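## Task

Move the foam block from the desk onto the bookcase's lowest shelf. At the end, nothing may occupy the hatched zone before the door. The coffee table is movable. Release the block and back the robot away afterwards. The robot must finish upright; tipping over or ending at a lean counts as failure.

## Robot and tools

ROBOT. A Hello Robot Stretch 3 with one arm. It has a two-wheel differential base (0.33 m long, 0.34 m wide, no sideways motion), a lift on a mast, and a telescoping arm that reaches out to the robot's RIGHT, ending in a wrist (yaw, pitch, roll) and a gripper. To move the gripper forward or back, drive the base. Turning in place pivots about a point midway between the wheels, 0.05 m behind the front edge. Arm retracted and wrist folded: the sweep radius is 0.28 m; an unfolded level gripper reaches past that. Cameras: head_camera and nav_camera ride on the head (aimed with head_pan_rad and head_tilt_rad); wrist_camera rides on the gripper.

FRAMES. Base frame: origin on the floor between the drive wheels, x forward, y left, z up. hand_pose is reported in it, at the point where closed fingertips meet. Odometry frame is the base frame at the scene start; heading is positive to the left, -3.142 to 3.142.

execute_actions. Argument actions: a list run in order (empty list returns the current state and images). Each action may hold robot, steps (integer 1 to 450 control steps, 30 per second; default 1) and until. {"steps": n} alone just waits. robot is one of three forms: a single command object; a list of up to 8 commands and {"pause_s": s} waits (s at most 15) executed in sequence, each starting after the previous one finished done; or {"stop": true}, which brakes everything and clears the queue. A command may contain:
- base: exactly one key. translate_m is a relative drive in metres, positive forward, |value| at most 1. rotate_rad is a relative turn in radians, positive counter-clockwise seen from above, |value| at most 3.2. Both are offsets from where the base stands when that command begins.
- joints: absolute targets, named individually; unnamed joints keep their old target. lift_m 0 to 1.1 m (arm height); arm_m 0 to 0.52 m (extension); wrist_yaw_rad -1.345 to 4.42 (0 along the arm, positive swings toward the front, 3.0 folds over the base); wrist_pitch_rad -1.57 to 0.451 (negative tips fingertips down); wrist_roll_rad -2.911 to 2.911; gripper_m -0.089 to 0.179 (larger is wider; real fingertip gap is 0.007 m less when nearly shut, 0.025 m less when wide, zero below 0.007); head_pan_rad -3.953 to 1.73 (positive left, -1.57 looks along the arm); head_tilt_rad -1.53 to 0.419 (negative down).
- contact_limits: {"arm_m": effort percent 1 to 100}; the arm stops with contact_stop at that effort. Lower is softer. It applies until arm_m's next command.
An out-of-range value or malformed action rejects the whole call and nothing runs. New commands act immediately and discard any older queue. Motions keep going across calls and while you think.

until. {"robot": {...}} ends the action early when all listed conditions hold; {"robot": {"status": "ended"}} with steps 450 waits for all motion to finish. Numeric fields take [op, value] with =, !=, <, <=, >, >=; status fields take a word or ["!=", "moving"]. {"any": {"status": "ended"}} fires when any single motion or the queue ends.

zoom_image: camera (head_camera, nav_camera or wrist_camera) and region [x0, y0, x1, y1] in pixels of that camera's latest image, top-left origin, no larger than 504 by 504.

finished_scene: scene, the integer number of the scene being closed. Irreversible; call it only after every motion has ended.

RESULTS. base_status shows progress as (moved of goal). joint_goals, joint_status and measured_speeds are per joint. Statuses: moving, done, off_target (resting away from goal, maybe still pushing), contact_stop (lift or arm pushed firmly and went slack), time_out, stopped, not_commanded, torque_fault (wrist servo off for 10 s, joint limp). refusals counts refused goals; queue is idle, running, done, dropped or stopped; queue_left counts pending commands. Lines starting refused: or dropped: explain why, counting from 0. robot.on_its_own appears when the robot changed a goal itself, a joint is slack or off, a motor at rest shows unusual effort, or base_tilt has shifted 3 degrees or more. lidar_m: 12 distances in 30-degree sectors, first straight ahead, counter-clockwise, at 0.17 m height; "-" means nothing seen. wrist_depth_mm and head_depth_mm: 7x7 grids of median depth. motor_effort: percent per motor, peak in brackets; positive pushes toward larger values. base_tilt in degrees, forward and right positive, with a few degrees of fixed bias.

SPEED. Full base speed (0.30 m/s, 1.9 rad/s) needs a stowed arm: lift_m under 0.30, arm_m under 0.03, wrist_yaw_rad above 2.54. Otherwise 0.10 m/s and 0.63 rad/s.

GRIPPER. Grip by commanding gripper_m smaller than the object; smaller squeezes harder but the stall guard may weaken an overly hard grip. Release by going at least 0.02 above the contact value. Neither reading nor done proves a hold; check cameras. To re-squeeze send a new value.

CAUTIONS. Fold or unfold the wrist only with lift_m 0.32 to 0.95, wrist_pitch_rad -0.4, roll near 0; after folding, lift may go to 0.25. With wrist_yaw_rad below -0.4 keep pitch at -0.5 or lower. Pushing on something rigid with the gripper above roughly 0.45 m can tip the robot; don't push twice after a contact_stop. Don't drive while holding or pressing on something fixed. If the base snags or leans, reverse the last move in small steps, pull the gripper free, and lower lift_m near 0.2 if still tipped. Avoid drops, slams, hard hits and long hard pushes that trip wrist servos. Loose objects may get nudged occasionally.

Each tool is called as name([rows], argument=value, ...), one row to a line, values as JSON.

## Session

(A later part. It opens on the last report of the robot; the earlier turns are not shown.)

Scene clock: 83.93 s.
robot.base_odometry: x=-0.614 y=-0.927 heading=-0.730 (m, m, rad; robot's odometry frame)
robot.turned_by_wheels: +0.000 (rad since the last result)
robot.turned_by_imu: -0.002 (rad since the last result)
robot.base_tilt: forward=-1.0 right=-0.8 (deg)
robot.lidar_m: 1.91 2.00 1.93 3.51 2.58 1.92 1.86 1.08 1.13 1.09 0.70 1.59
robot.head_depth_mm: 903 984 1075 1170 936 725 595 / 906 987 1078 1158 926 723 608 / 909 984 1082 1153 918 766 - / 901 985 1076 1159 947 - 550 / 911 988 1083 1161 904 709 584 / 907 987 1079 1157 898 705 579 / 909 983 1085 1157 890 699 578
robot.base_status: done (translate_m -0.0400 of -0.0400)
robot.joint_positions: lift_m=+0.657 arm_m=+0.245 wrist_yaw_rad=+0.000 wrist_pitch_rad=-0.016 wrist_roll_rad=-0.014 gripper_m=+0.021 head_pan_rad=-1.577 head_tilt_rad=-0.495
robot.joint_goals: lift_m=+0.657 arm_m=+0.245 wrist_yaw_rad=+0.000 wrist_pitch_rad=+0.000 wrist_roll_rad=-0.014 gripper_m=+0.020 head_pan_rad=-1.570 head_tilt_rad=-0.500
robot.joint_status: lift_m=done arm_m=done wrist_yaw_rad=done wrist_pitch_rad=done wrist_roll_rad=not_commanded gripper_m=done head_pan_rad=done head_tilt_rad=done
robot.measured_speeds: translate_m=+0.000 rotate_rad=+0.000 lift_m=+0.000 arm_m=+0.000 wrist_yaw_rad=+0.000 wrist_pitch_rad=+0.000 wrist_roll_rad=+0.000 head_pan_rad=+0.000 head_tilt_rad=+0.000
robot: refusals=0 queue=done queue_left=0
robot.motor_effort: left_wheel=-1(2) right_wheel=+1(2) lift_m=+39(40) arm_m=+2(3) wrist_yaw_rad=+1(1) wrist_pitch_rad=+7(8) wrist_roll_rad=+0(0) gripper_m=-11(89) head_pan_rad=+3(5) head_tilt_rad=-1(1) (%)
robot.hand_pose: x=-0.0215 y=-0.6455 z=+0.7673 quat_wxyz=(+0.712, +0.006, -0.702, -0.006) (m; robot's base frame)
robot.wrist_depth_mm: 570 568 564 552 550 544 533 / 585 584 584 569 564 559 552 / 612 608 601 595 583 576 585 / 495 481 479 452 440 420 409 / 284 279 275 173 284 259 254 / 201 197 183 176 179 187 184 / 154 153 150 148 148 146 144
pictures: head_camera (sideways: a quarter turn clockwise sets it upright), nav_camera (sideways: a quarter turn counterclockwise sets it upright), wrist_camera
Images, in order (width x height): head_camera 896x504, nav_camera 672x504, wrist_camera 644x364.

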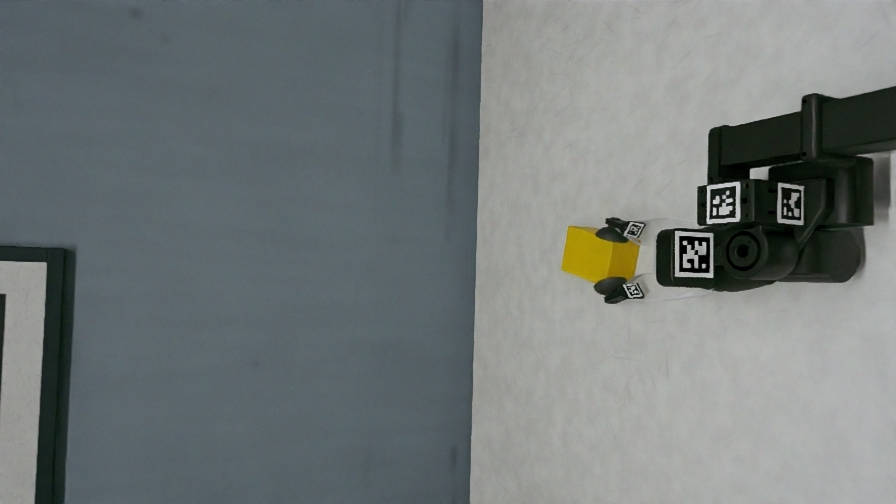

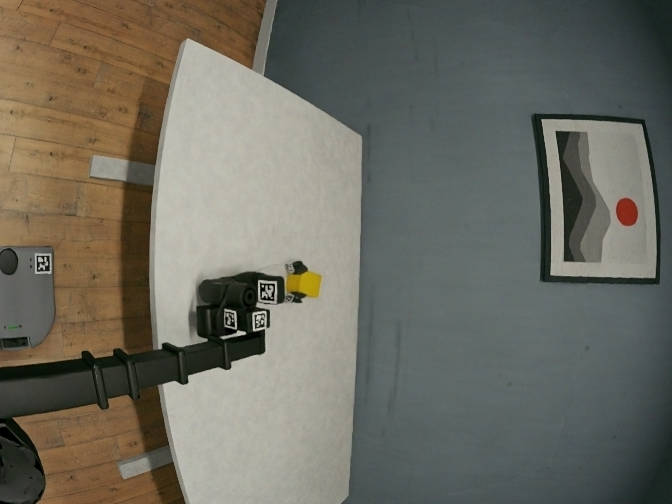

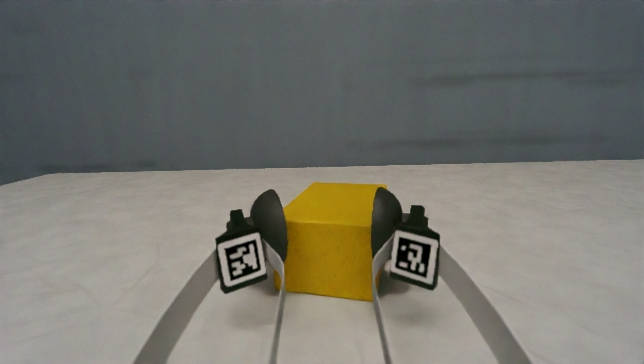

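execute_actions([
  {"robot":[{"joints":{"gripper_m":-0.01}},{"joints":{"lift_m":0.8}},{"joints":{"arm_m":0.0}},{"base":{"rotate_rad":1.57},"joints":{"head_pan_rad":0,"head_tilt_rad":-0.5}},{"base":{"translate_m":1.0},"joints":{"lift_m":0.4}},{"base":{"translate_m":1.0}},{"base":{"translate_m":0.6}},{"base":{"rotate_rad":1.57},"joints":{"head_pan_rad":-1.0}}],"steps":450,"until":{"robot":{"status":"ended"}}},
  {"steps":450,"until":{"robot":{"status":"ended"}}},
  {"steps":450,"until":{"robot":{"status":"ended"}}},
  {"steps":300,"until":{"robot":{"status":"ended"}}},
])

Scene clock: 138.93 s.
robot.base_odometry: x=+1.122 y=+1.009 heading=+2.410 (m, m, rad; robot's odometry frame)
robot.turned_by_wheels: +3.140 (rad since the last result)
robot.turned_by_imu: +3.123 (rad since the last result)
robot.base_tilt: forward=-1.0 right=-0.9 (deg)
robot.lidar_m: 1.82 1.91 2.59 3.22 2.78 1.59 1.21 1.58 1.14 1.10 1.14 1.20
robot.head_depth_mm: 915 978 1054 1135 1233 1354 1347 / 966 1039 1121 1212 1322 1449 1342 / 1015 1099 1189 1294 1424 1533 1333 / 1079 1173 1272 1396 1543 1605 1325 / 1149 1247 1366 1504 1670 1611 1315 / 1226 1330 1261 1370 1503 1549 1308 / 1317 1411 1190 1616 1733 1591 1311
robot.base_status: done (rotate_rad +1.5699 of +1.5700)
robot.joint_positions: lift_m=+0.400 arm_m=+0.002 wrist_yaw_rad=+0.000 wrist_pitch_rad=-0.018 wrist_roll_rad=-0.014 gripper_m=-0.010 head_pan_rad=-0.993 head_tilt_rad=-0.495
robot.joint_goals: lift_m=+0.400 arm_m=+0.000 wrist_yaw_rad=+0.000 wrist_pitch_rad=+0.000 wrist_roll_rad=-0.014 gripper_m=-0.010 head_pan_rad=-1.000 head_tilt_rad=-0.500
robot.joint_status: lift_m=done arm_m=done wrist_yaw_rad=done wrist_pitch_rad=done wrist_roll_rad=not_commanded gripper_m=done head_pan_rad=done head_tilt_rad=done
robot.measured_speeds: translate_m=+0.000 rotate_rad=+0.000 lift_m=+0.000 arm_m=+0.000 wrist_yaw_rad=+0.000 wrist_pitch_rad=+0.000 wrist_roll_rad=+0.000 head_pan_rad=+0.000 head_tilt_rad=+0.000
robot: refusals=0 queue=done queue_left=0
robot.motor_effort: left_wheel=-2(5) right_wheel=+3(5) lift_m=+24(38) arm_m=-3(3) wrist_yaw_rad=+0(2) wrist_pitch_rad=+8(9) wrist_roll_rad=+0(0) gripper_m=-6(93) head_pan_rad=-4(42) head_tilt_rad=-1(0) (%)
robot.hand_pose: x=-0.0214 y=-0.4031 z=+0.5104 quat_wxyz=(+0.712, +0.007, -0.702, -0.006) (m; robot's base frame)
robot.wrist_depth_mm: 776 777 774 775 784 773 779 / 799 805 806 792 803 788 792 / 842 834 834 836 821 810 824 / 851 864 862 861 851 858 861 / 892 895 878 - 887 900 896 / 940 911 916 917 910 923 901 / 819 809 801 796 784 771 765
pictures: head_camera (sideways: a quarter turn clockwise sets it upright), nav_camera (sideways: a quarter turn counterclockwise sets it upright), wrist_camera
Images, in order (width x height): head_camera 896x504, nav_camera 672x504, wrist_camera 644x364.

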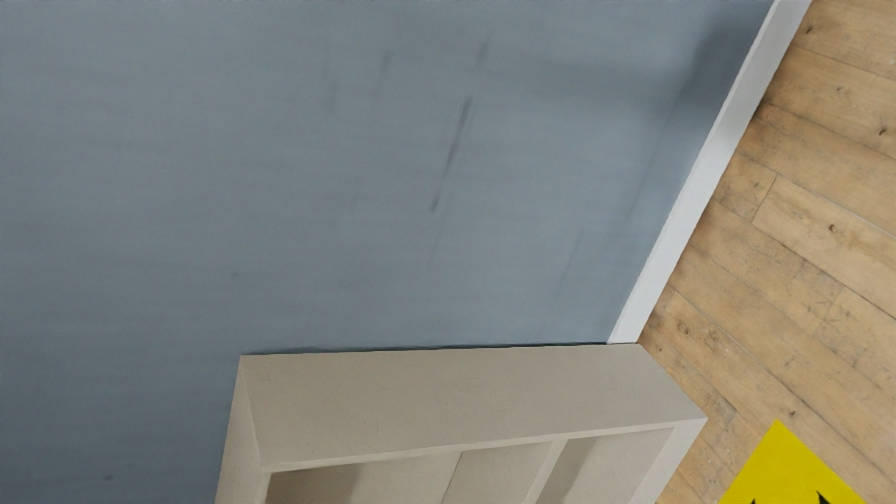

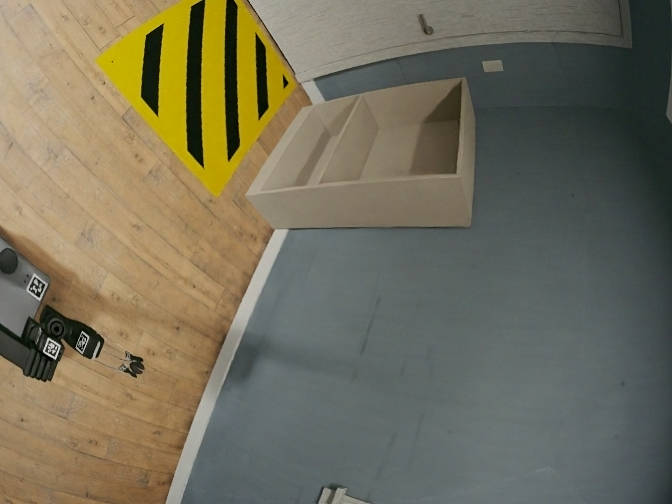

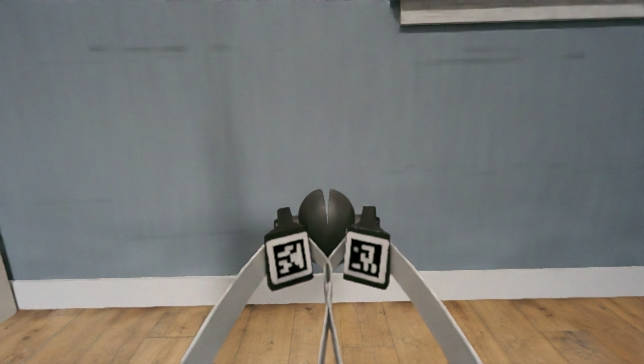

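execute_actions([
  {"robot":{"joints":{"head_pan_rad":1.57,"head_tilt_rad":-0.35}},"steps":120,"until":{"robot":{"status":"ended"}}},
])

Scene clock: 143.63 s.
robot.base_odometry: x=+1.122 y=+1.009 heading=+2.410 (m, m, rad; robot's odometry frame)
robot.turned_by_wheels: +0.000 (rad since the last result)
robot.turned_by_imu: -0.001 (rad since the last result)
robot.base_tilt: forward=-1.1 right=-0.8 (deg)
robot.lidar_m: 1.82 1.91 2.59 3.25 2.77 1.58 1.21 1.58 1.14 1.10 1.14 1.21
robot.head_depth_mm: 3290 3537 3694 3897 2604 1901 1495 / 3258 3518 3659 3798 2574 1897 1483 / 3310 3450 3657 3884 2570 1880 1486 / 3259 3523 3596 3812 2543 1866 1471 / 3256 3467 3610 3841 2532 1861 1456 / 3246 3455 3691 3826 2500 1837 1457 / 3216 3425 3655 3807 2468 1832 1444
robot.base_status: done (rotate_rad +1.5699 of +1.5700)
robot.joint_positions: lift_m=+0.400 arm_m=+0.002 wrist_yaw_rad=+0.000 wrist_pitch_rad=-0.018 wrist_roll_rad=-0.014 gripper_m=-0.010 head_pan_rad=+1.563 head_tilt_rad=-0.359
robot.joint_goals: lift_m=+0.400 arm_m=+0.000 wrist_yaw_rad=+0.000 wrist_pitch_rad=+0.000 wrist_roll_rad=-0.014 gripper_m=-0.010 head_pan_rad=+1.570 head_tilt_rad=-0.350
robot.joint_status: lift_m=done arm_m=done wrist_yaw_rad=done wrist_pitch_rad=done wrist_roll_rad=not_commanded gripper_m=done head_pan_rad=done head_tilt_rad=done
robot.measured_speeds: translate_m=+0.000 rotate_rad=+0.000 lift_m=+0.000 arm_m=+0.000 wrist_yaw_rad=+0.000 wrist_pitch_rad=+0.000 wrist_roll_rad=+0.000 head_pan_rad=+0.000 head_tilt_rad=+0.000
robot: refusals=0 queue=done queue_left=0
robot.motor_effort: left_wheel=-2(2) right_wheel=+2(3) lift_m=+24(24) arm_m=-2(2) wrist_yaw_rad=+0(1) wrist_pitch_rad=+8(9) wrist_roll_rad=+0(0) gripper_m=-5(5) head_pan_rad=+5(39) head_tilt_rad=+3(11) (%)
robot.hand_pose: x=-0.0214 y=-0.4031 z=+0.5104 quat_wxyz=(+0.712, +0.007, -0.702, -0.006) (m; robot's base frame)
robot.wrist_depth_mm: 763 777 765 772 772 766 774 / 808 803 791 797 797 794 798 / 831 828 835 835 828 822 834 / 850 861 871 861 860 865 865 / 912 906 898 - 891 880 882 / 916 925 911 936 912 928 914 / 813 797 794 802 780 775 768
pictures: head_camera (sideways: a quarter turn clockwise sets it upright), nav_camera (sideways: a quarter turn counterclockwise sets it upright), wrist_camera
Images, in order (width x height): head_camera 896x504, nav_camera 672x504, wrist_camera 644x364.

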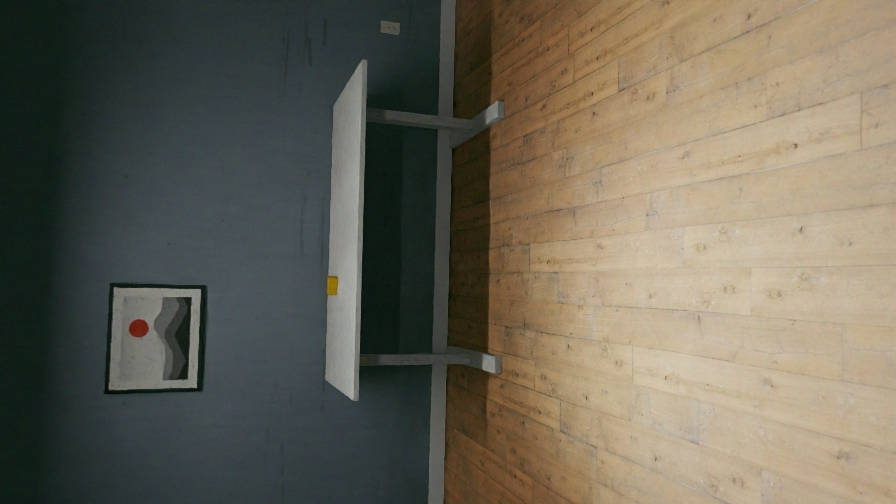

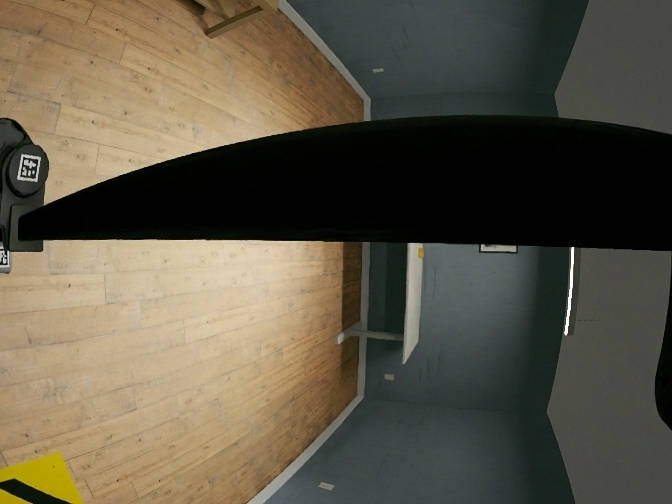

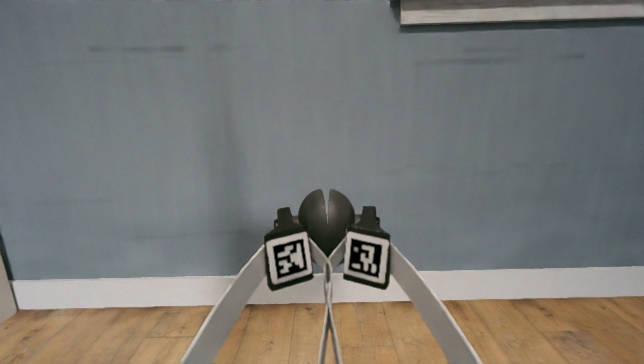

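Back to the desk.

execute_actions([
  {"robot":[{"base":{"rotate_rad":-1.57},"joints":{"head_pan_rad":-1.57,"head_tilt_rad":-0.5}},{"base":{"translate_m":-1.0},"joints":{"lift_m":0.8}},{"base":{"translate_m":-1.0}},{"base":{"translate_m":-0.6}},{"base":{"rotate_rad":-1.57},"joints":{"gripper_m":0.17}},{"joints":{"lift_m":0.66,"arm_m":0.1}}],"steps":450,"until":{"robot":{"status":"ended"}}},
  {"steps":450,"until":{"robot":{"status":"ended"}}},
  {"steps":450,"until":{"robot":{"status":"ended"}}},
  {"steps":300,"until":{"robot":{"status":"ended"}}},
])

Scene clock: 187.73 s.
robot.base_odometry: x=-0.614 y=-0.927 heading=-0.730 (m, m, rad; robot's odometry frame)
robot.turned_by_wheels: -3.140 (rad since the last result)
robot.turned_by_imu: -3.148 (rad since the last result)
robot.base_tilt: forward=-1.1 right=-0.8 (deg)
robot.lidar_m: 1.92 2.00 1.93 3.49 2.58 1.92 1.86 1.08 1.13 1.09 0.71 1.59
robot.head_depth_mm: 904 979 1072 1165 934 727 594 / 904 984 1071 1157 926 723 593 / 907 980 1076 1155 917 729 591 / 899 989 1077 1155 878 716 626 / 913 988 1084 1153 907 730 583 / 912 988 1083 1162 899 705 581 / 911 992 1086 1160 893 702 577
robot.base_status: done (rotate_rad -1.5699 of -1.5700)
robot.joint_positions: lift_m=+0.660 arm_m=+0.100 wrist_yaw_rad=+0.000 wrist_pitch_rad=-0.018 wrist_roll_rad=-0.014 gripper_m=+0.170 head_pan_rad=-1.563 head_tilt_rad=-0.494
robot.joint_goals: lift_m=+0.660 arm_m=+0.100 wrist_yaw_rad=+0.000 wrist_pitch_rad=+0.000 wrist_roll_rad=-0.014 gripper_m=+0.170 head_pan_rad=-1.570 head_tilt_rad=-0.500
robot.joint_status: lift_m=done arm_m=done wrist_yaw_rad=done wrist_pitch_rad=done wrist_roll_rad=not_commanded gripper_m=done head_pan_rad=done head_tilt_rad=done
robot.measured_speeds: translate_m=+0.000 rotate_rad=+0.000 lift_m=+0.000 arm_m=+0.000 wrist_yaw_rad=+0.000 wrist_pitch_rad=+0.000 wrist_roll_rad=+0.000 head_pan_rad=+0.000 head_tilt_rad=+0.000
robot: refusals=0 queue=done queue_left=0
robot.motor_effort: left_wheel=+3(7) right_wheel=-1(4) lift_m=+23(44) arm_m=+3(4) wrist_yaw_rad=+0(0) wrist_pitch_rad=+9(8) wrist_roll_rad=+0(0) gripper_m=+0(83) head_pan_rad=-2(39) head_tilt_rad=-2(11) (%)
robot.hand_pose: x=-0.0214 y=-0.5004 z=+0.7704 quat_wxyz=(+0.712, +0.007, -0.702, -0.006) (m; robot's base frame)
robot.wrist_depth_mm: 695 696 698 677 675 664 657 / 723 724 710 711 695 685 685 / 752 746 743 730 732 713 700 / 513 494 478 406 451 435 425 / 297 315 282 276 272 269 263 / 213 192 201 198 195 182 189 / 152 158 155 154 152 150 149
pictures: head_camera (sideways: a quarter turn clockwise sets it upright), nav_camera (sideways: a quarter turn counterclockwise sets it upright), wrist_camera
Images, in order (width x height): head_camera 896x504, nav_camera 672x504, wrist_camera 644x364.

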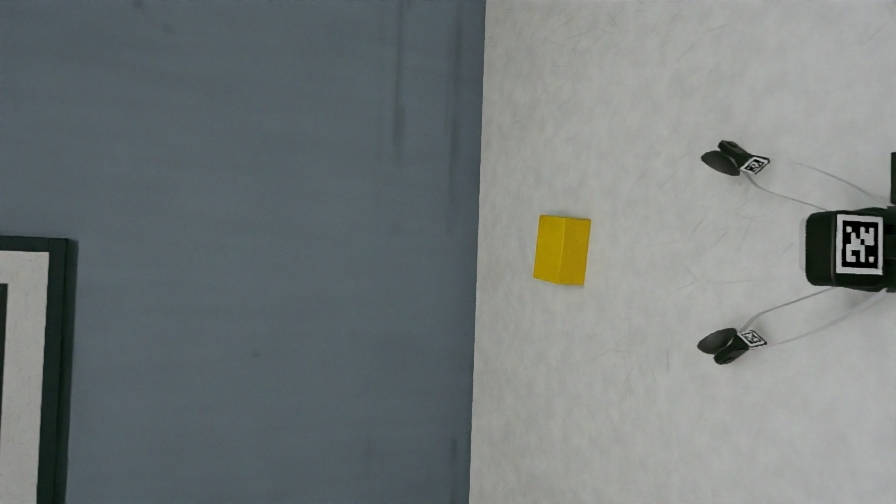

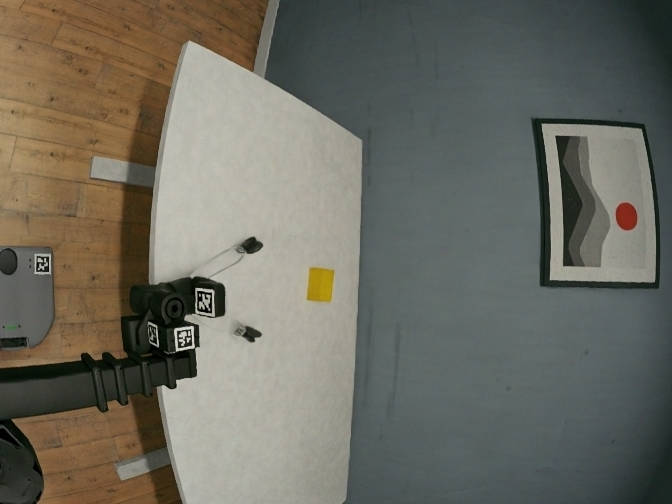

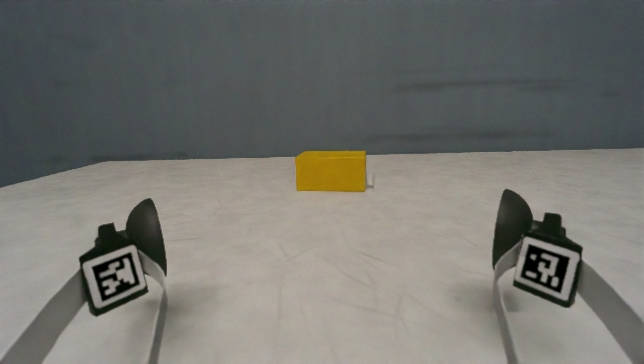

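execute_actions([
  {"robot":[{"joints":{"arm_m":0.355}},{"joints":{"gripper_m":0.01}}],"steps":400,"until":{"robot":{"status":"ended"}}},
])

Scene clock: 197.20 s.
robot.base_odometry: x=-0.614 y=-0.927 heading=-0.730 (m, m, rad; robot's odometry frame)
robot.turned_by_wheels: +0.000 (rad since the last result)
robot.turned_by_imu: -0.002 (rad since the last result)
robot.base_tilt: forward=-1.1 right=-0.8 (deg)
robot.lidar_m: 1.92 2.00 1.94 3.54 2.58 1.92 1.86 1.08 1.13 1.09 0.71 1.59
robot.head_depth_mm: 905 979 1074 1169 935 729 595 / 907 981 1070 1159 929 732 - / 906 981 1074 1157 959 - 589 / 895 986 1082 1157 914 673 585 / 912 988 1078 1160 904 709 584 / 912 989 1081 1156 901 707 581 / 912 990 1086 1164 891 698 578
robot.base_status: done (rotate_rad -1.5699 of -1.5700)
robot.joint_positions: lift_m=+0.660 arm_m=+0.355 wrist_yaw_rad=-0.001 wrist_pitch_rad=-0.017 wrist_roll_rad=-0.014 gripper_m=+0.010 head_pan_rad=-1.563 head_tilt_rad=-0.494
robot.joint_goals: lift_m=+0.660 arm_m=+0.355 wrist_yaw_rad=+0.000 wrist_pitch_rad=+0.000 wrist_roll_rad=-0.014 gripper_m=+0.010 head_pan_rad=-1.570 head_tilt_rad=-0.500
robot.joint_status: lift_m=done arm_m=done wrist_yaw_rad=done wrist_pitch_rad=done wrist_roll_rad=not_commanded gripper_m=done head_pan_rad=done head_tilt_rad=done
robot.measured_speeds: translate_m=+0.000 rotate_rad=+0.000 lift_m=+0.000 arm_m=+0.000 wrist_yaw_rad=+0.000 wrist_pitch_rad=+0.000 wrist_roll_rad=+0.000 head_pan_rad=+0.000 head_tilt_rad=+0.000
robot: refusals=0 queue=done queue_left=0
robot.motor_effort: left_wheel=+3(4) right_wheel=-1(1) lift_m=+24(24) arm_m=+3(4) wrist_yaw_rad=+1(4) wrist_pitch_rad=+8(8) wrist_roll_rad=+0(0) gripper_m=-2(90) head_pan_rad=-3(4) head_tilt_rad=-2(2) (%)
robot.hand_pose: x=-0.0217 y=-0.7554 z=+0.7706 quat_wxyz=(+0.712, +0.006, -0.702, -0.007) (m; robot's base frame)
robot.wrist_depth_mm: 464 465 460 452 447 443 444 / 484 485 474 468 466 463 459 / 506 499 499 483 485 477 476 / 510 504 504 498 446 430 422 / 293 288 260 - 270 264 259 / 204 203 199 187 189 191 189 / 158 156 154 153 151 149 148
pictures: head_camera (sideways: a quarter turn clockwise sets it upright), nav_camera (sideways: a quarter turn counterclockwise sets it upright), wrist_camera
Images, in order (width x height): head_camera 896x504, nav_camera 672x504, wrist_camera 644x364.

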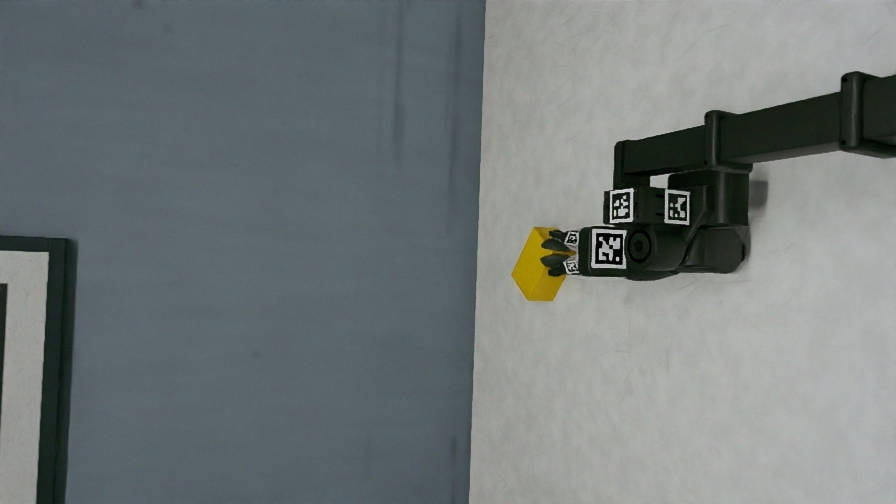

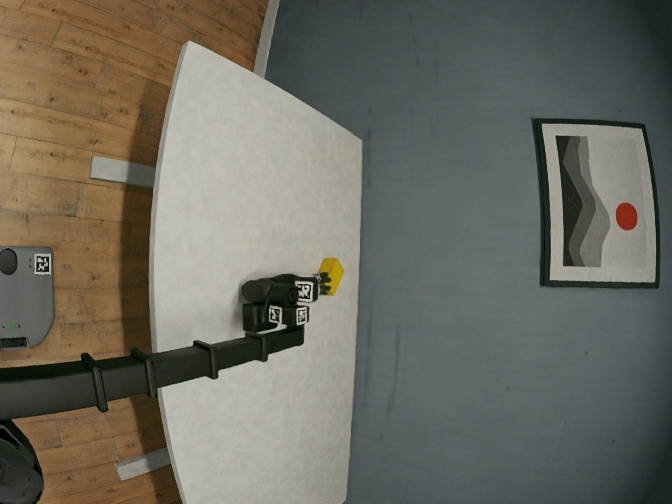

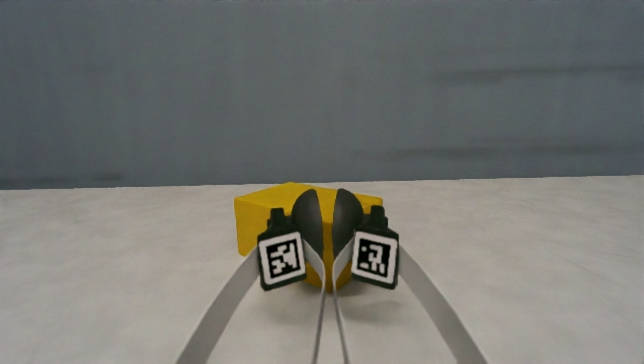

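execute_actions([
  {"robot":[{"joints":{"gripper_m":0.17}},{"joints":{"arm_m":0.43}},{"joints":{"gripper_m":0.03}}],"steps":400,"until":{"robot":{"status":"ended"}}},
])

Scene clock: 204.73 s.
robot.base_odometry: x=-0.614 y=-0.927 heading=-0.730 (m, m, rad; robot's odometry frame)
robot.turned_by_wheels: +0.000 (rad since the last result)
robot.turned_by_imu: -0.002 (rad since the last result)
robot.base_tilt: forward=-1.0 right=-0.9 (deg)
robot.lidar_m: 1.92 2.00 1.93 3.54 2.58 1.92 1.86 1.08 1.13 1.10 0.70 1.59
robot.head_depth_mm: 901 983 1071 1174 932 726 594 / 907 980 1077 1160 928 746 - / 905 982 1077 1152 1001 687 590 / 897 986 1079 1151 - 692 586 / 912 986 1082 1157 907 710 583 / 911 989 1084 1161 901 707 580 / 911 990 1088 1159 895 704 578
robot.base_status: done (rotate_rad -1.5699 of -1.5700)
robot.joint_positions: lift_m=+0.660 arm_m=+0.430 wrist_yaw_rad=+0.001 wrist_pitch_rad=-0.015 wrist_roll_rad=-0.014 gripper_m=+0.031 head_pan_rad=-1.563 head_tilt_rad=-0.494
robot.joint_goals: lift_m=+0.660 arm_m=+0.430 wrist_yaw_rad=+0.000 wrist_pitch_rad=+0.000 wrist_roll_rad=-0.014 gripper_m=+0.030 head_pan_rad=-1.570 head_tilt_rad=-0.500
robot.joint_status: lift_m=done arm_m=done wrist_yaw_rad=done wrist_pitch_rad=done wrist_roll_rad=not_commanded gripper_m=done head_pan_rad=done head_tilt_rad=done
robot.measured_speeds: translate_m=+0.000 rotate_rad=+0.000 lift_m=+0.000 arm_m=+0.000 wrist_yaw_rad=+0.000 wrist_pitch_rad=+0.000 wrist_roll_rad=+0.000 head_pan_rad=+0.000 head_tilt_rad=+0.000
robot: refusals=0 queue=done queue_left=0
robot.motor_effort: left_wheel=+2(3) right_wheel=-1(2) lift_m=+24(24) arm_m=+2(3) wrist_yaw_rad=+0(2) wrist_pitch_rad=+7(8) wrist_roll_rad=+0(0) gripper_m=-13(91) head_pan_rad=-3(3) head_tilt_rad=-2(2) (%)
robot.hand_pose: x=-0.0213 y=-0.8305 z=+0.7710 quat_wxyz=(+0.712, +0.006, -0.702, -0.005) (m; robot's base frame)
robot.wrist_depth_mm: 396 394 390 386 381 379 373 / 413 409 400 402 398 395 386 / 428 418 419 415 411 403 401 / 442 438 433 427 418 419 411 / 295 289 272 162 282 266 260 / 206 203 184 132 158 191 189 / 158 157 154 137 145 150 148
pictures: head_camera (sideways: a quarter turn clockwise sets it upright), nav_camera (sideways: a quarter turn counterclockwise sets it upright), wrist_camera
Images, in order (width x height): head_camera 896x504, nav_camera 672x504, wrist_camera 644x364.

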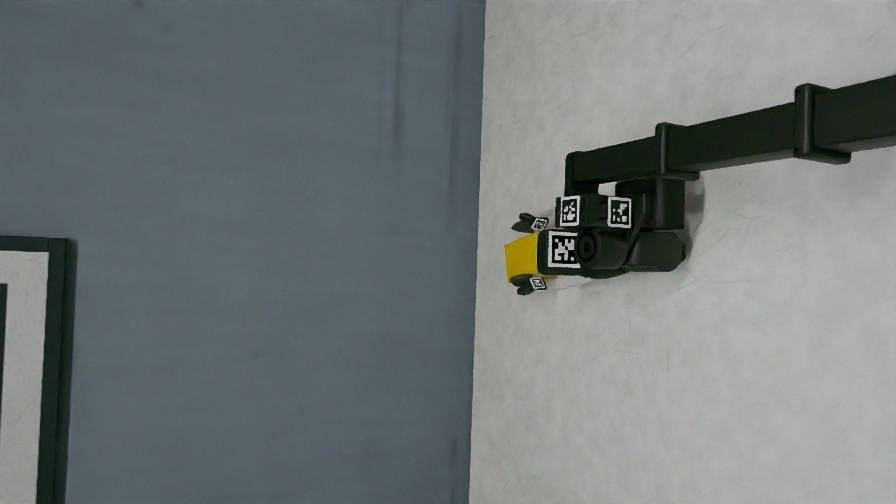

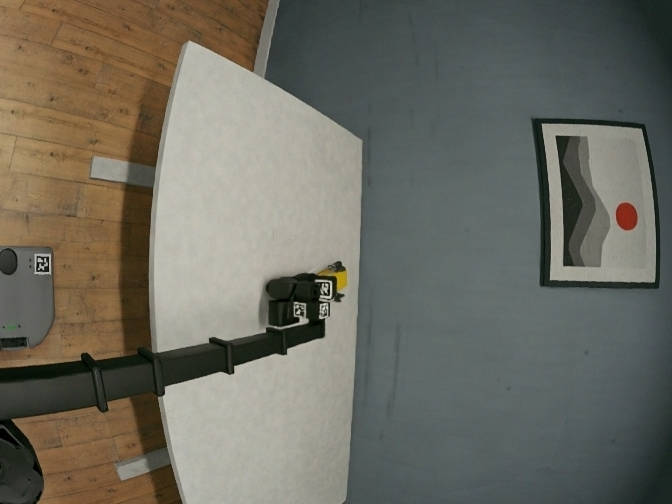

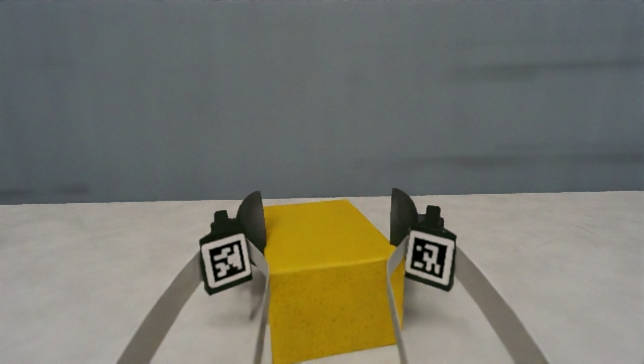

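Good, deep grip. Lift and verify.

execute_actions([
  {"robot":[{"joints":{"lift_m":0.8}},{"joints":{"arm_m":0.0}}],"steps":400,"until":{"robot":{"status":"ended"}}},
])

Scene clock: 215.63 s.
robot.base_odometry: x=-0.614 y=-0.927 heading=-0.730 (m, m, rad; robot's odometry frame)
robot.turned_by_wheels: +0.000 (rad since the last result)
robot.turned_by_imu: -0.003 (rad since the last result)
robot.base_tilt: forward=-1.1 right=-0.7 (deg)
robot.lidar_m: 1.92 2.01 1.94 3.53 2.58 1.92 1.86 1.08 1.13 1.10 0.70 1.59
robot.head_depth_mm: 904 980 1074 1168 937 729 595 / 906 982 1078 1168 928 721 593 / 909 984 1075 1157 917 718 607 / 902 985 1080 1153 913 485 618 / 908 988 1084 1147 909 709 586 / 912 991 1079 1157 897 706 581 / 911 987 1081 1164 895 699 577
robot.base_status: done (rotate_rad -1.5699 of -1.5700)
robot.joint_positions: lift_m=+0.800 arm_m=+0.002 wrist_yaw_rad=+0.001 wrist_pitch_rad=-0.022 wrist_roll_rad=-0.014 gripper_m=+0.031 head_pan_rad=-1.563 head_tilt_rad=-0.494
robot.joint_goals: lift_m=+0.800 arm_m=+0.000 wrist_yaw_rad=+0.000 wrist_pitch_rad=+0.000 wrist_roll_rad=-0.014 gripper_m=+0.030 head_pan_rad=-1.570 head_tilt_rad=-0.500
robot.joint_status: lift_m=done arm_m=done wrist_yaw_rad=done wrist_pitch_rad=done wrist_roll_rad=not_commanded gripper_m=done head_pan_rad=done head_tilt_rad=done
robot.measured_speeds: translate_m=+0.000 rotate_rad=+0.000 lift_m=+0.000 arm_m=+0.000 wrist_yaw_rad=+0.000 wrist_pitch_rad=+0.000 wrist_roll_rad=+0.000 head_pan_rad=+0.000 head_tilt_rad=+0.000
robot: refusals=0 queue=done queue_left=0
robot.motor_effort: left_wheel=+2(2) right_wheel=-1(1) lift_m=+40(42) arm_m=-2(4) wrist_yaw_rad=-1(1) wrist_pitch_rad=+10(11) wrist_roll_rad=+0(0) gripper_m=-12(12) head_pan_rad=-3(3) head_tilt_rad=-2(2) (%)
robot.hand_pose: x=-0.0213 y=-0.4030 z=+0.9088 quat_wxyz=(+0.712, +0.008, -0.702, -0.008) (m; robot's base frame)
robot.wrist_depth_mm: 803 776 773 768 757 749 739 / 834 823 801 788 794 782 765 / 860 844 829 836 818 805 790 / 887 874 870 852 852 838 838 / 918 647 610 163 655 600 590 / 469 457 427 132 268 435 426 / 360 356 349 137 328 340 336
pictures: head_camera (sideways: a quarter turn clockwise sets it upright), nav_camera (sideways: a quarter turn counterclockwise sets it upright), wrist_camera
Images, in order (width x height): head_camera 896x504, nav_camera 672x504, wrist_camera 644x364.

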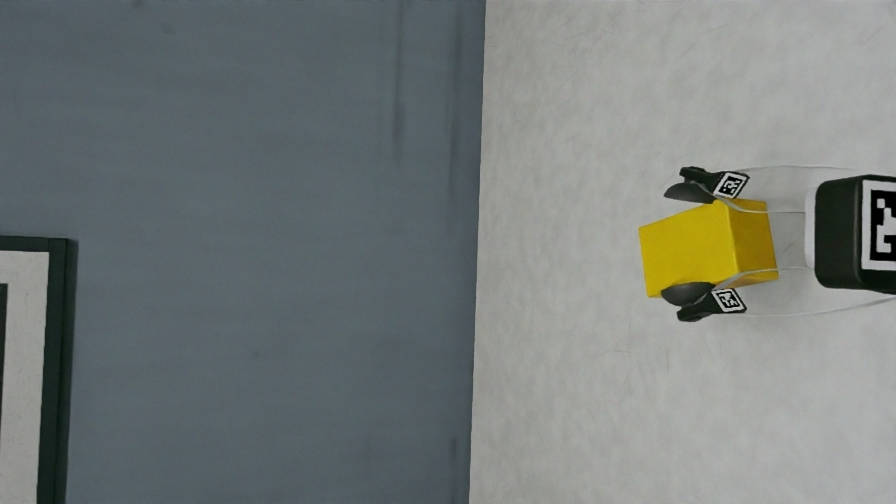

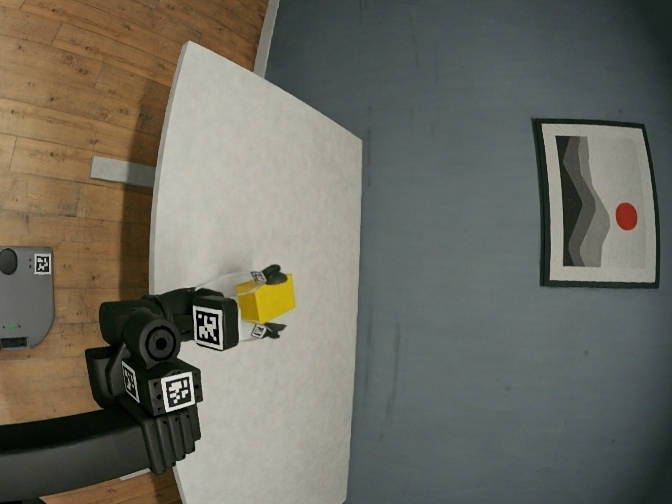

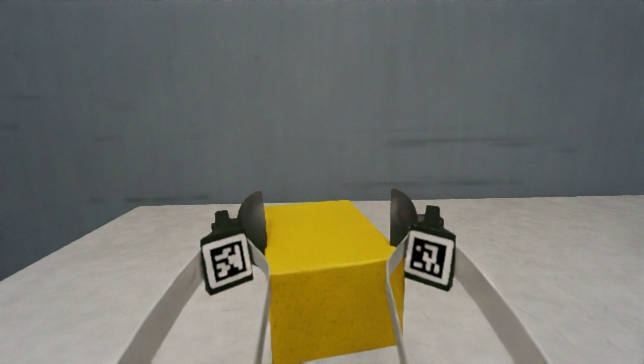

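execute_actions([
  {"robot":[{"base":{"rotate_rad":1.57}},{"base":{"translate_m":1.0},"joints":{"lift_m":0.4}},{"base":{"translate_m":1.0}},{"base":{"translate_m":0.7}},{"base":{"rotate_rad":1.57}},{"base":{"translate_m":0.9},"joints":{"lift_m":0.15,"head_tilt_rad":-0.6}}],"steps":450,"until":{"robot":{"status":"ended"}}},
  {"steps":450,"until":{"robot":{"status":"ended"}}},
  {"steps":450,"until":{"robot":{"status":"ended"}}},
  {"steps":450,"until":{"robot":{"status":"ended"}}},
])

Scene clock: 267.70 s.
robot.base_odometry: x=+0.519 y=+1.685 heading=+2.410 (m, m, rad; robot's odometry frame)
robot.turned_by_wheels: +3.140 (rad since the last result)
robot.turned_by_imu: +3.118 (rad since the last result)
robot.base_tilt: forward=-1.1 right=-0.9 (deg)
robot.lidar_m: 0.93 0.96 1.33 3.35 3.93 2.40 2.11 1.42 1.03 0.68 0.98 0.97
robot.head_depth_mm: 821 904 1009 1137 1314 1477 1273 / 814 903 1006 1135 1311 1465 1262 / 816 902 1000 1133 1303 1455 1262 / 812 894 990 1112 1281 1447 1258 / 816 882 960 1079 1168 1081 1201 / 811 869 954 1076 1167 1265 1212 / 808 870 955 1077 1163 1251 1205
robot.base_status: done (translate_m +0.9000 of +0.9000)
robot.joint_positions: lift_m=+0.150 arm_m=+0.002 wrist_yaw_rad=+0.001 wrist_pitch_rad=-0.022 wrist_roll_rad=-0.014 gripper_m=+0.031 head_pan_rad=-1.563 head_tilt_rad=-0.592
robot.joint_goals: lift_m=+0.150 arm_m=+0.000 wrist_yaw_rad=+0.000 wrist_pitch_rad=+0.000 wrist_roll_rad=-0.014 gripper_m=+0.030 head_pan_rad=-1.570 head_tilt_rad=-0.600
robot.joint_status: lift_m=done arm_m=done wrist_yaw_rad=done wrist_pitch_rad=done wrist_roll_rad=not_commanded gripper_m=done head_pan_rad=done head_tilt_rad=done
robot.measured_speeds: translate_m=+0.000 rotate_rad=+0.000 lift_m=+0.000 arm_m=+0.000 wrist_yaw_rad=+0.000 wrist_pitch_rad=+0.000 wrist_roll_rad=+0.000 head_pan_rad=+0.000 head_tilt_rad=+0.000
robot: refusals=0 queue=done queue_left=0
robot.motor_effort: left_wheel=-1(7) right_wheel=+2(4) lift_m=+24(43) arm_m=-3(3) wrist_yaw_rad=-1(0) wrist_pitch_rad=+11(10) wrist_roll_rad=+0(0) gripper_m=-11(12) head_pan_rad=-2(3) head_tilt_rad=-3(10) (%)
robot.hand_pose: x=-0.0213 y=-0.4029 z=+0.2593 quat_wxyz=(+0.712, +0.008, -0.702, -0.008) (m; robot's base frame)
robot.wrist_depth_mm: 429 440 448 663 673 664 674 / 666 659 664 687 700 688 707 / 686 687 686 717 726 724 715 / 727 713 719 718 745 751 748 / 582 571 546 164 756 766 751 / 489 485 486 132 322 558 549 / 457 455 447 137 416 435 431
pictures: head_camera (sideways: a quarter turn clockwise sets it upright), nav_camera (sideways: a quarter turn counterclockwise sets it upright), wrist_camera
Images, in order (width x height): head_camera 896x504, nav_camera 672x504, wrist_camera 644x364.

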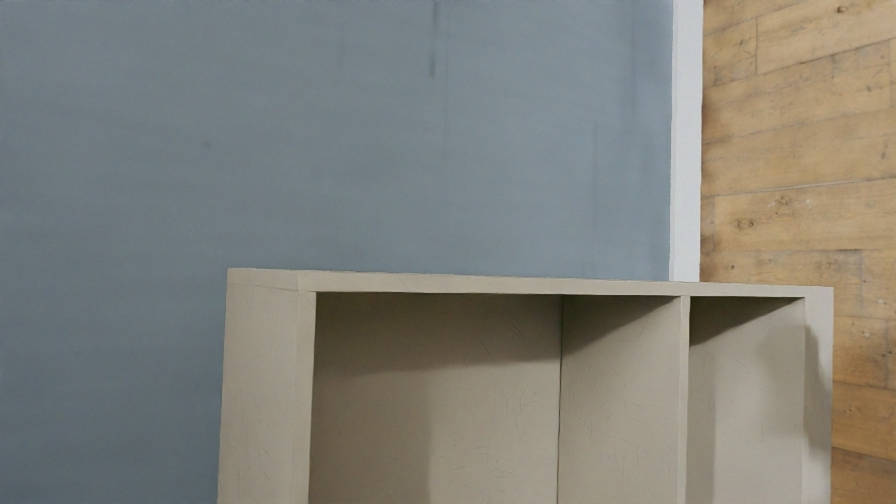

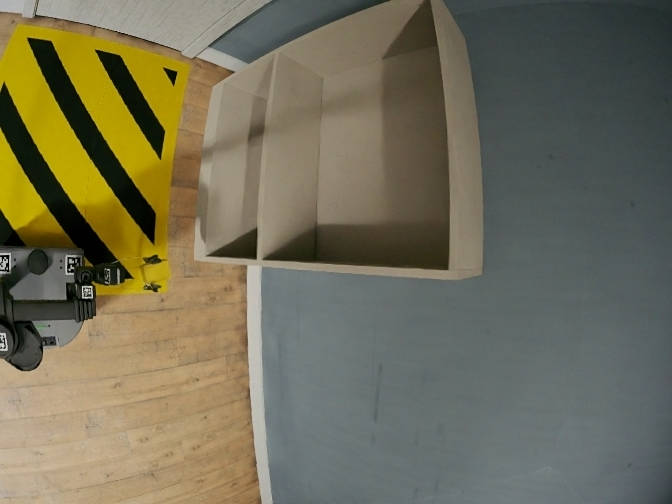

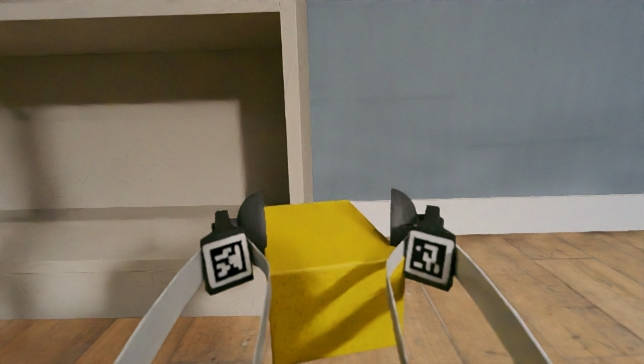

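Side panel is in line with the gripper; drive forward 0.35.

execute_actions([
  {"robot":{"base":{"translate_m":0.35}},"steps":450,"until":{"robot":{"status":"ended"}}},
])

Scene clock: 275.37 s.
robot.base_odometry: x=+0.258 y=+1.919 heading=+2.410 (m, m, rad; robot's odometry frame)
robot.turned_by_wheels: +0.000 (rad since the last result)
robot.turned_by_imu: -0.003 (rad since the last result)
robot.base_tilt: forward=-1.0 right=-0.8 (deg)
robot.lidar_m: 0.58 0.60 0.84 2.23 3.93 2.70 2.47 1.42 0.75 0.94 0.81 0.61
robot.head_depth_mm: 813 885 796 888 937 1441 1265 / 813 885 779 1079 1157 1078 1220 / 814 882 769 1081 1163 1280 1219 / 808 879 958 1077 1160 1278 1215 / 809 876 953 1082 1170 1265 1203 / 808 865 953 1076 1163 1258 1200 / 805 860 952 1075 1162 1249 1197
robot.base_status: done (translate_m +0.3500 of +0.3500)
robot.joint_positions: lift_m=+0.150 arm_m=+0.002 wrist_yaw_rad=+0.001 wrist_pitch_rad=-0.022 wrist_roll_rad=-0.014 gripper_m=+0.031 head_pan_rad=-1.563 head_tilt_rad=-0.592
robot.joint_goals: lift_m=+0.150 arm_m=+0.000 wrist_yaw_rad=+0.000 wrist_pitch_rad=+0.000 wrist_roll_rad=-0.014 gripper_m=+0.030 head_pan_rad=-1.570 head_tilt_rad=-0.600
robot.joint_status: lift_m=done arm_m=done wrist_yaw_rad=done wrist_pitch_rad=done wrist_roll_rad=not_commanded gripper_m=done head_pan_rad=done head_tilt_rad=done
robot.measured_speeds: translate_m=+0.000 rotate_rad=+0.000 lift_m=+0.000 arm_m=+0.000 wrist_yaw_rad=+0.000 wrist_pitch_rad=+0.000 wrist_roll_rad=+0.000 head_pan_rad=+0.000 head_tilt_rad=+0.000
robot: refusals=0 queue=done queue_left=0
robot.motor_effort: left_wheel=-2(3) right_wheel=+1(5) lift_m=+24(24) arm_m=-2(2) wrist_yaw_rad=-2(1) wrist_pitch_rad=+10(11) wrist_roll_rad=+0(0) gripper_m=-11(12) head_pan_rad=-3(2) head_tilt_rad=-2(2) (%)
robot.hand_pose: x=-0.0213 y=-0.4029 z=+0.2593 quat_wxyz=(+0.712, +0.008, -0.702, -0.008) (m; robot's base frame)
robot.wrist_depth_mm: 431 439 457 472 483 442 669 / 540 662 656 647 650 507 696 / 540 690 672 683 680 513 715 / 542 709 717 716 707 513 744 / 520 563 542 163 578 488 754 / 485 483 485 132 311 479 553 / 455 455 450 137 419 439 434
pictures: head_camera (sideways: a quarter turn clockwise sets it upright), nav_camera (sideways: a quarter turn counterclockwise sets it upright), wrist_camera
Images, in order (width x height): head_camera 896x504, nav_camera 672x504, wrist_camera 644x364.

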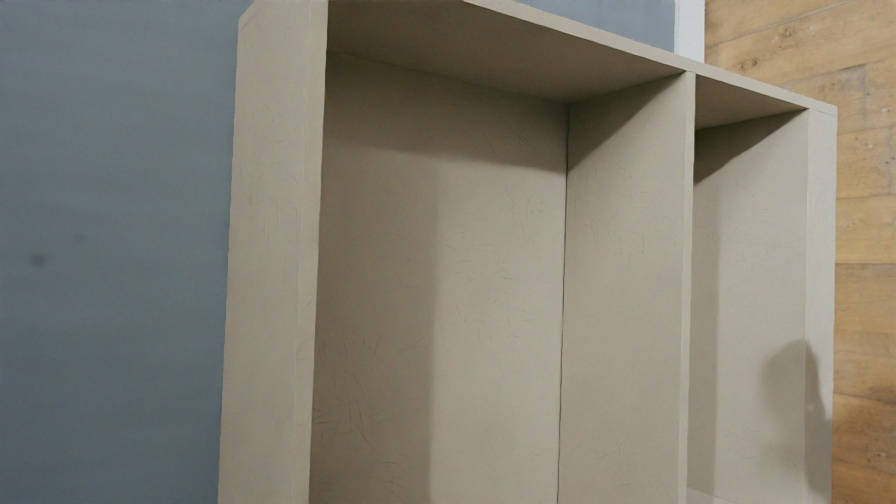

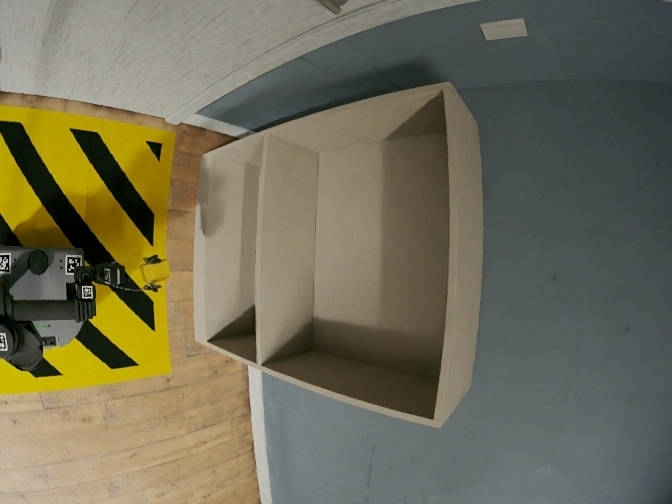

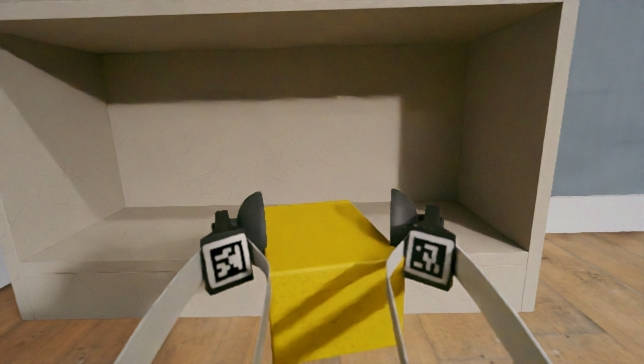

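execute_actions([
  {"robot":[{"joints":{"arm_m":0.40}},{"joints":{"lift_m":0.06}},{"joints":{"gripper_m":0.17}},{"joints":{"arm_m":0.1}},{"joints":{"lift_m":0.3}},{"base":{"translate_m":-1.0}},{"base":{"translate_m":-0.3}}],"steps":450,"until":{"robot":{"status":"ended"}}},
  {"steps":450,"until":{"robot":{"status":"ended"}}},
  {"steps":450,"until":{"robot":{"status":"ended"}}},
])

Scene clock: 309.63 s.
robot.base_odometry: x=+1.226 y=+1.050 heading=+2.410 (m, m, rad; robot's odometry frame)
robot.turned_by_wheels: +0.000 (rad since the last result)
robot.turned_by_imu: -0.004 (rad since the last result)
robot.base_tilt: forward=-1.1 right=-0.8 (deg)
robot.lidar_m: 1.88 1.96 2.66 3.32 2.68 1.62 1.18 1.44 1.04 1.00 1.03 1.18
robot.head_depth_mm: 823 910 1013 1148 1326 1470 1269 / 814 895 1011 1153 1314 1471 1261 / 827 913 1019 1150 1319 1459 1262 / 824 910 1013 1151 1316 1450 1258 / 824 909 1016 1145 1314 1442 1243 / 821 909 1007 1142 1308 1439 1239 / 818 903 1009 1141 1308 1425 1231
robot.base_status: done (translate_m -0.3000 of -0.3000)
robot.joint_positions: lift_m=+0.300 arm_m=+0.100 wrist_yaw_rad=+0.001 wrist_pitch_rad=-0.021 wrist_roll_rad=-0.014 gripper_m=+0.170 head_pan_rad=-1.563 head_tilt_rad=-0.592
robot.joint_goals: lift_m=+0.300 arm_m=+0.100 wrist_yaw_rad=+0.000 wrist_pitch_rad=+0.000 wrist_roll_rad=-0.014 gripper_m=+0.170 head_pan_rad=-1.570 head_tilt_rad=-0.600
robot.joint_status: lift_m=done arm_m=done wrist_yaw_rad=done wrist_pitch_rad=done wrist_roll_rad=not_commanded gripper_m=done head_pan_rad=done head_tilt_rad=done
robot.measured_speeds: translate_m=+0.000 rotate_rad=+0.000 lift_m=+0.000 arm_m=+0.000 wrist_yaw_rad=+0.000 wrist_pitch_rad=+0.000 wrist_roll_rad=+0.000 head_pan_rad=+0.000 head_tilt_rad=+0.000
robot: refusals=0 queue=done queue_left=0
robot.motor_effort: left_wheel=-2(7) right_wheel=+2(2) lift_m=+39(41) arm_m=-2(2) wrist_yaw_rad=+0(1) wrist_pitch_rad=+10(10) wrist_roll_rad=+0(0) gripper_m=+0(87) head_pan_rad=-3(3) head_tilt_rad=-2(2) (%)
robot.hand_pose: x=-0.0213 y=-0.5010 z=+0.4090 quat_wxyz=(+0.712, +0.008, -0.702, -0.007) (m; robot's base frame)
robot.wrist_depth_mm: 601 594 593 601 604 594 588 / 619 622 615 623 611 608 617 / 637 638 640 638 638 632 635 / 665 655 669 661 669 666 660 / 696 698 687 691 704 694 688 / 712 721 712 727 711 720 711 / 666 672 664 651 645 643 638
pictures: head_camera (sideways: a quarter turn clockwise sets it upright), nav_camera (sideways: a quarter turn counterclockwise sets it upright), wrist_camera
Images, in order (width x height): head_camera 896x504, nav_camera 672x504, wrist_camera 644x364.

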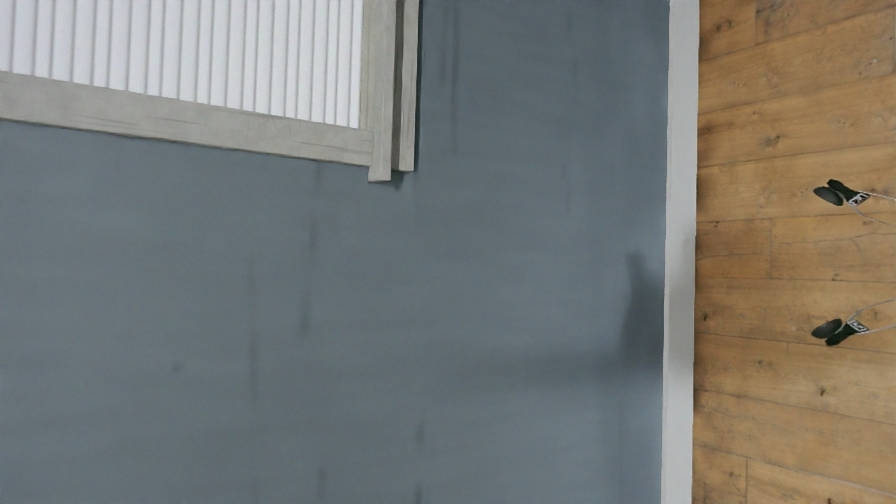

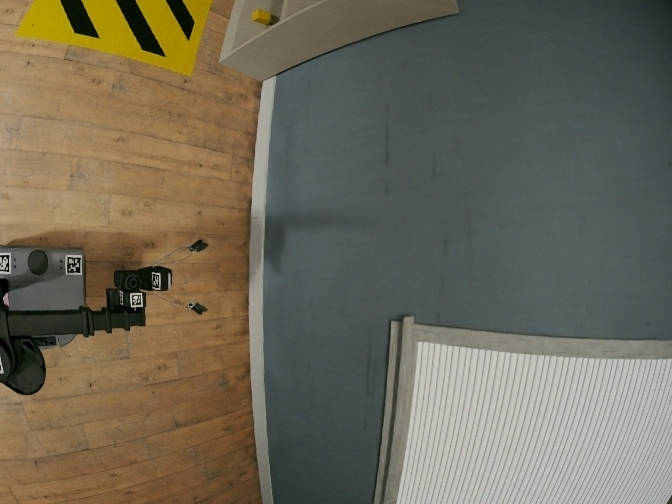

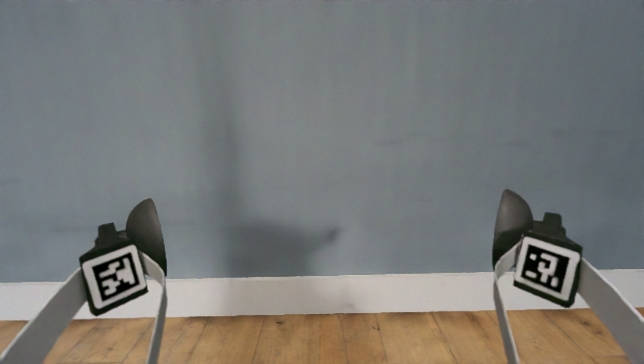

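finished_scene(scene=2)

The scene is finished: the task was done.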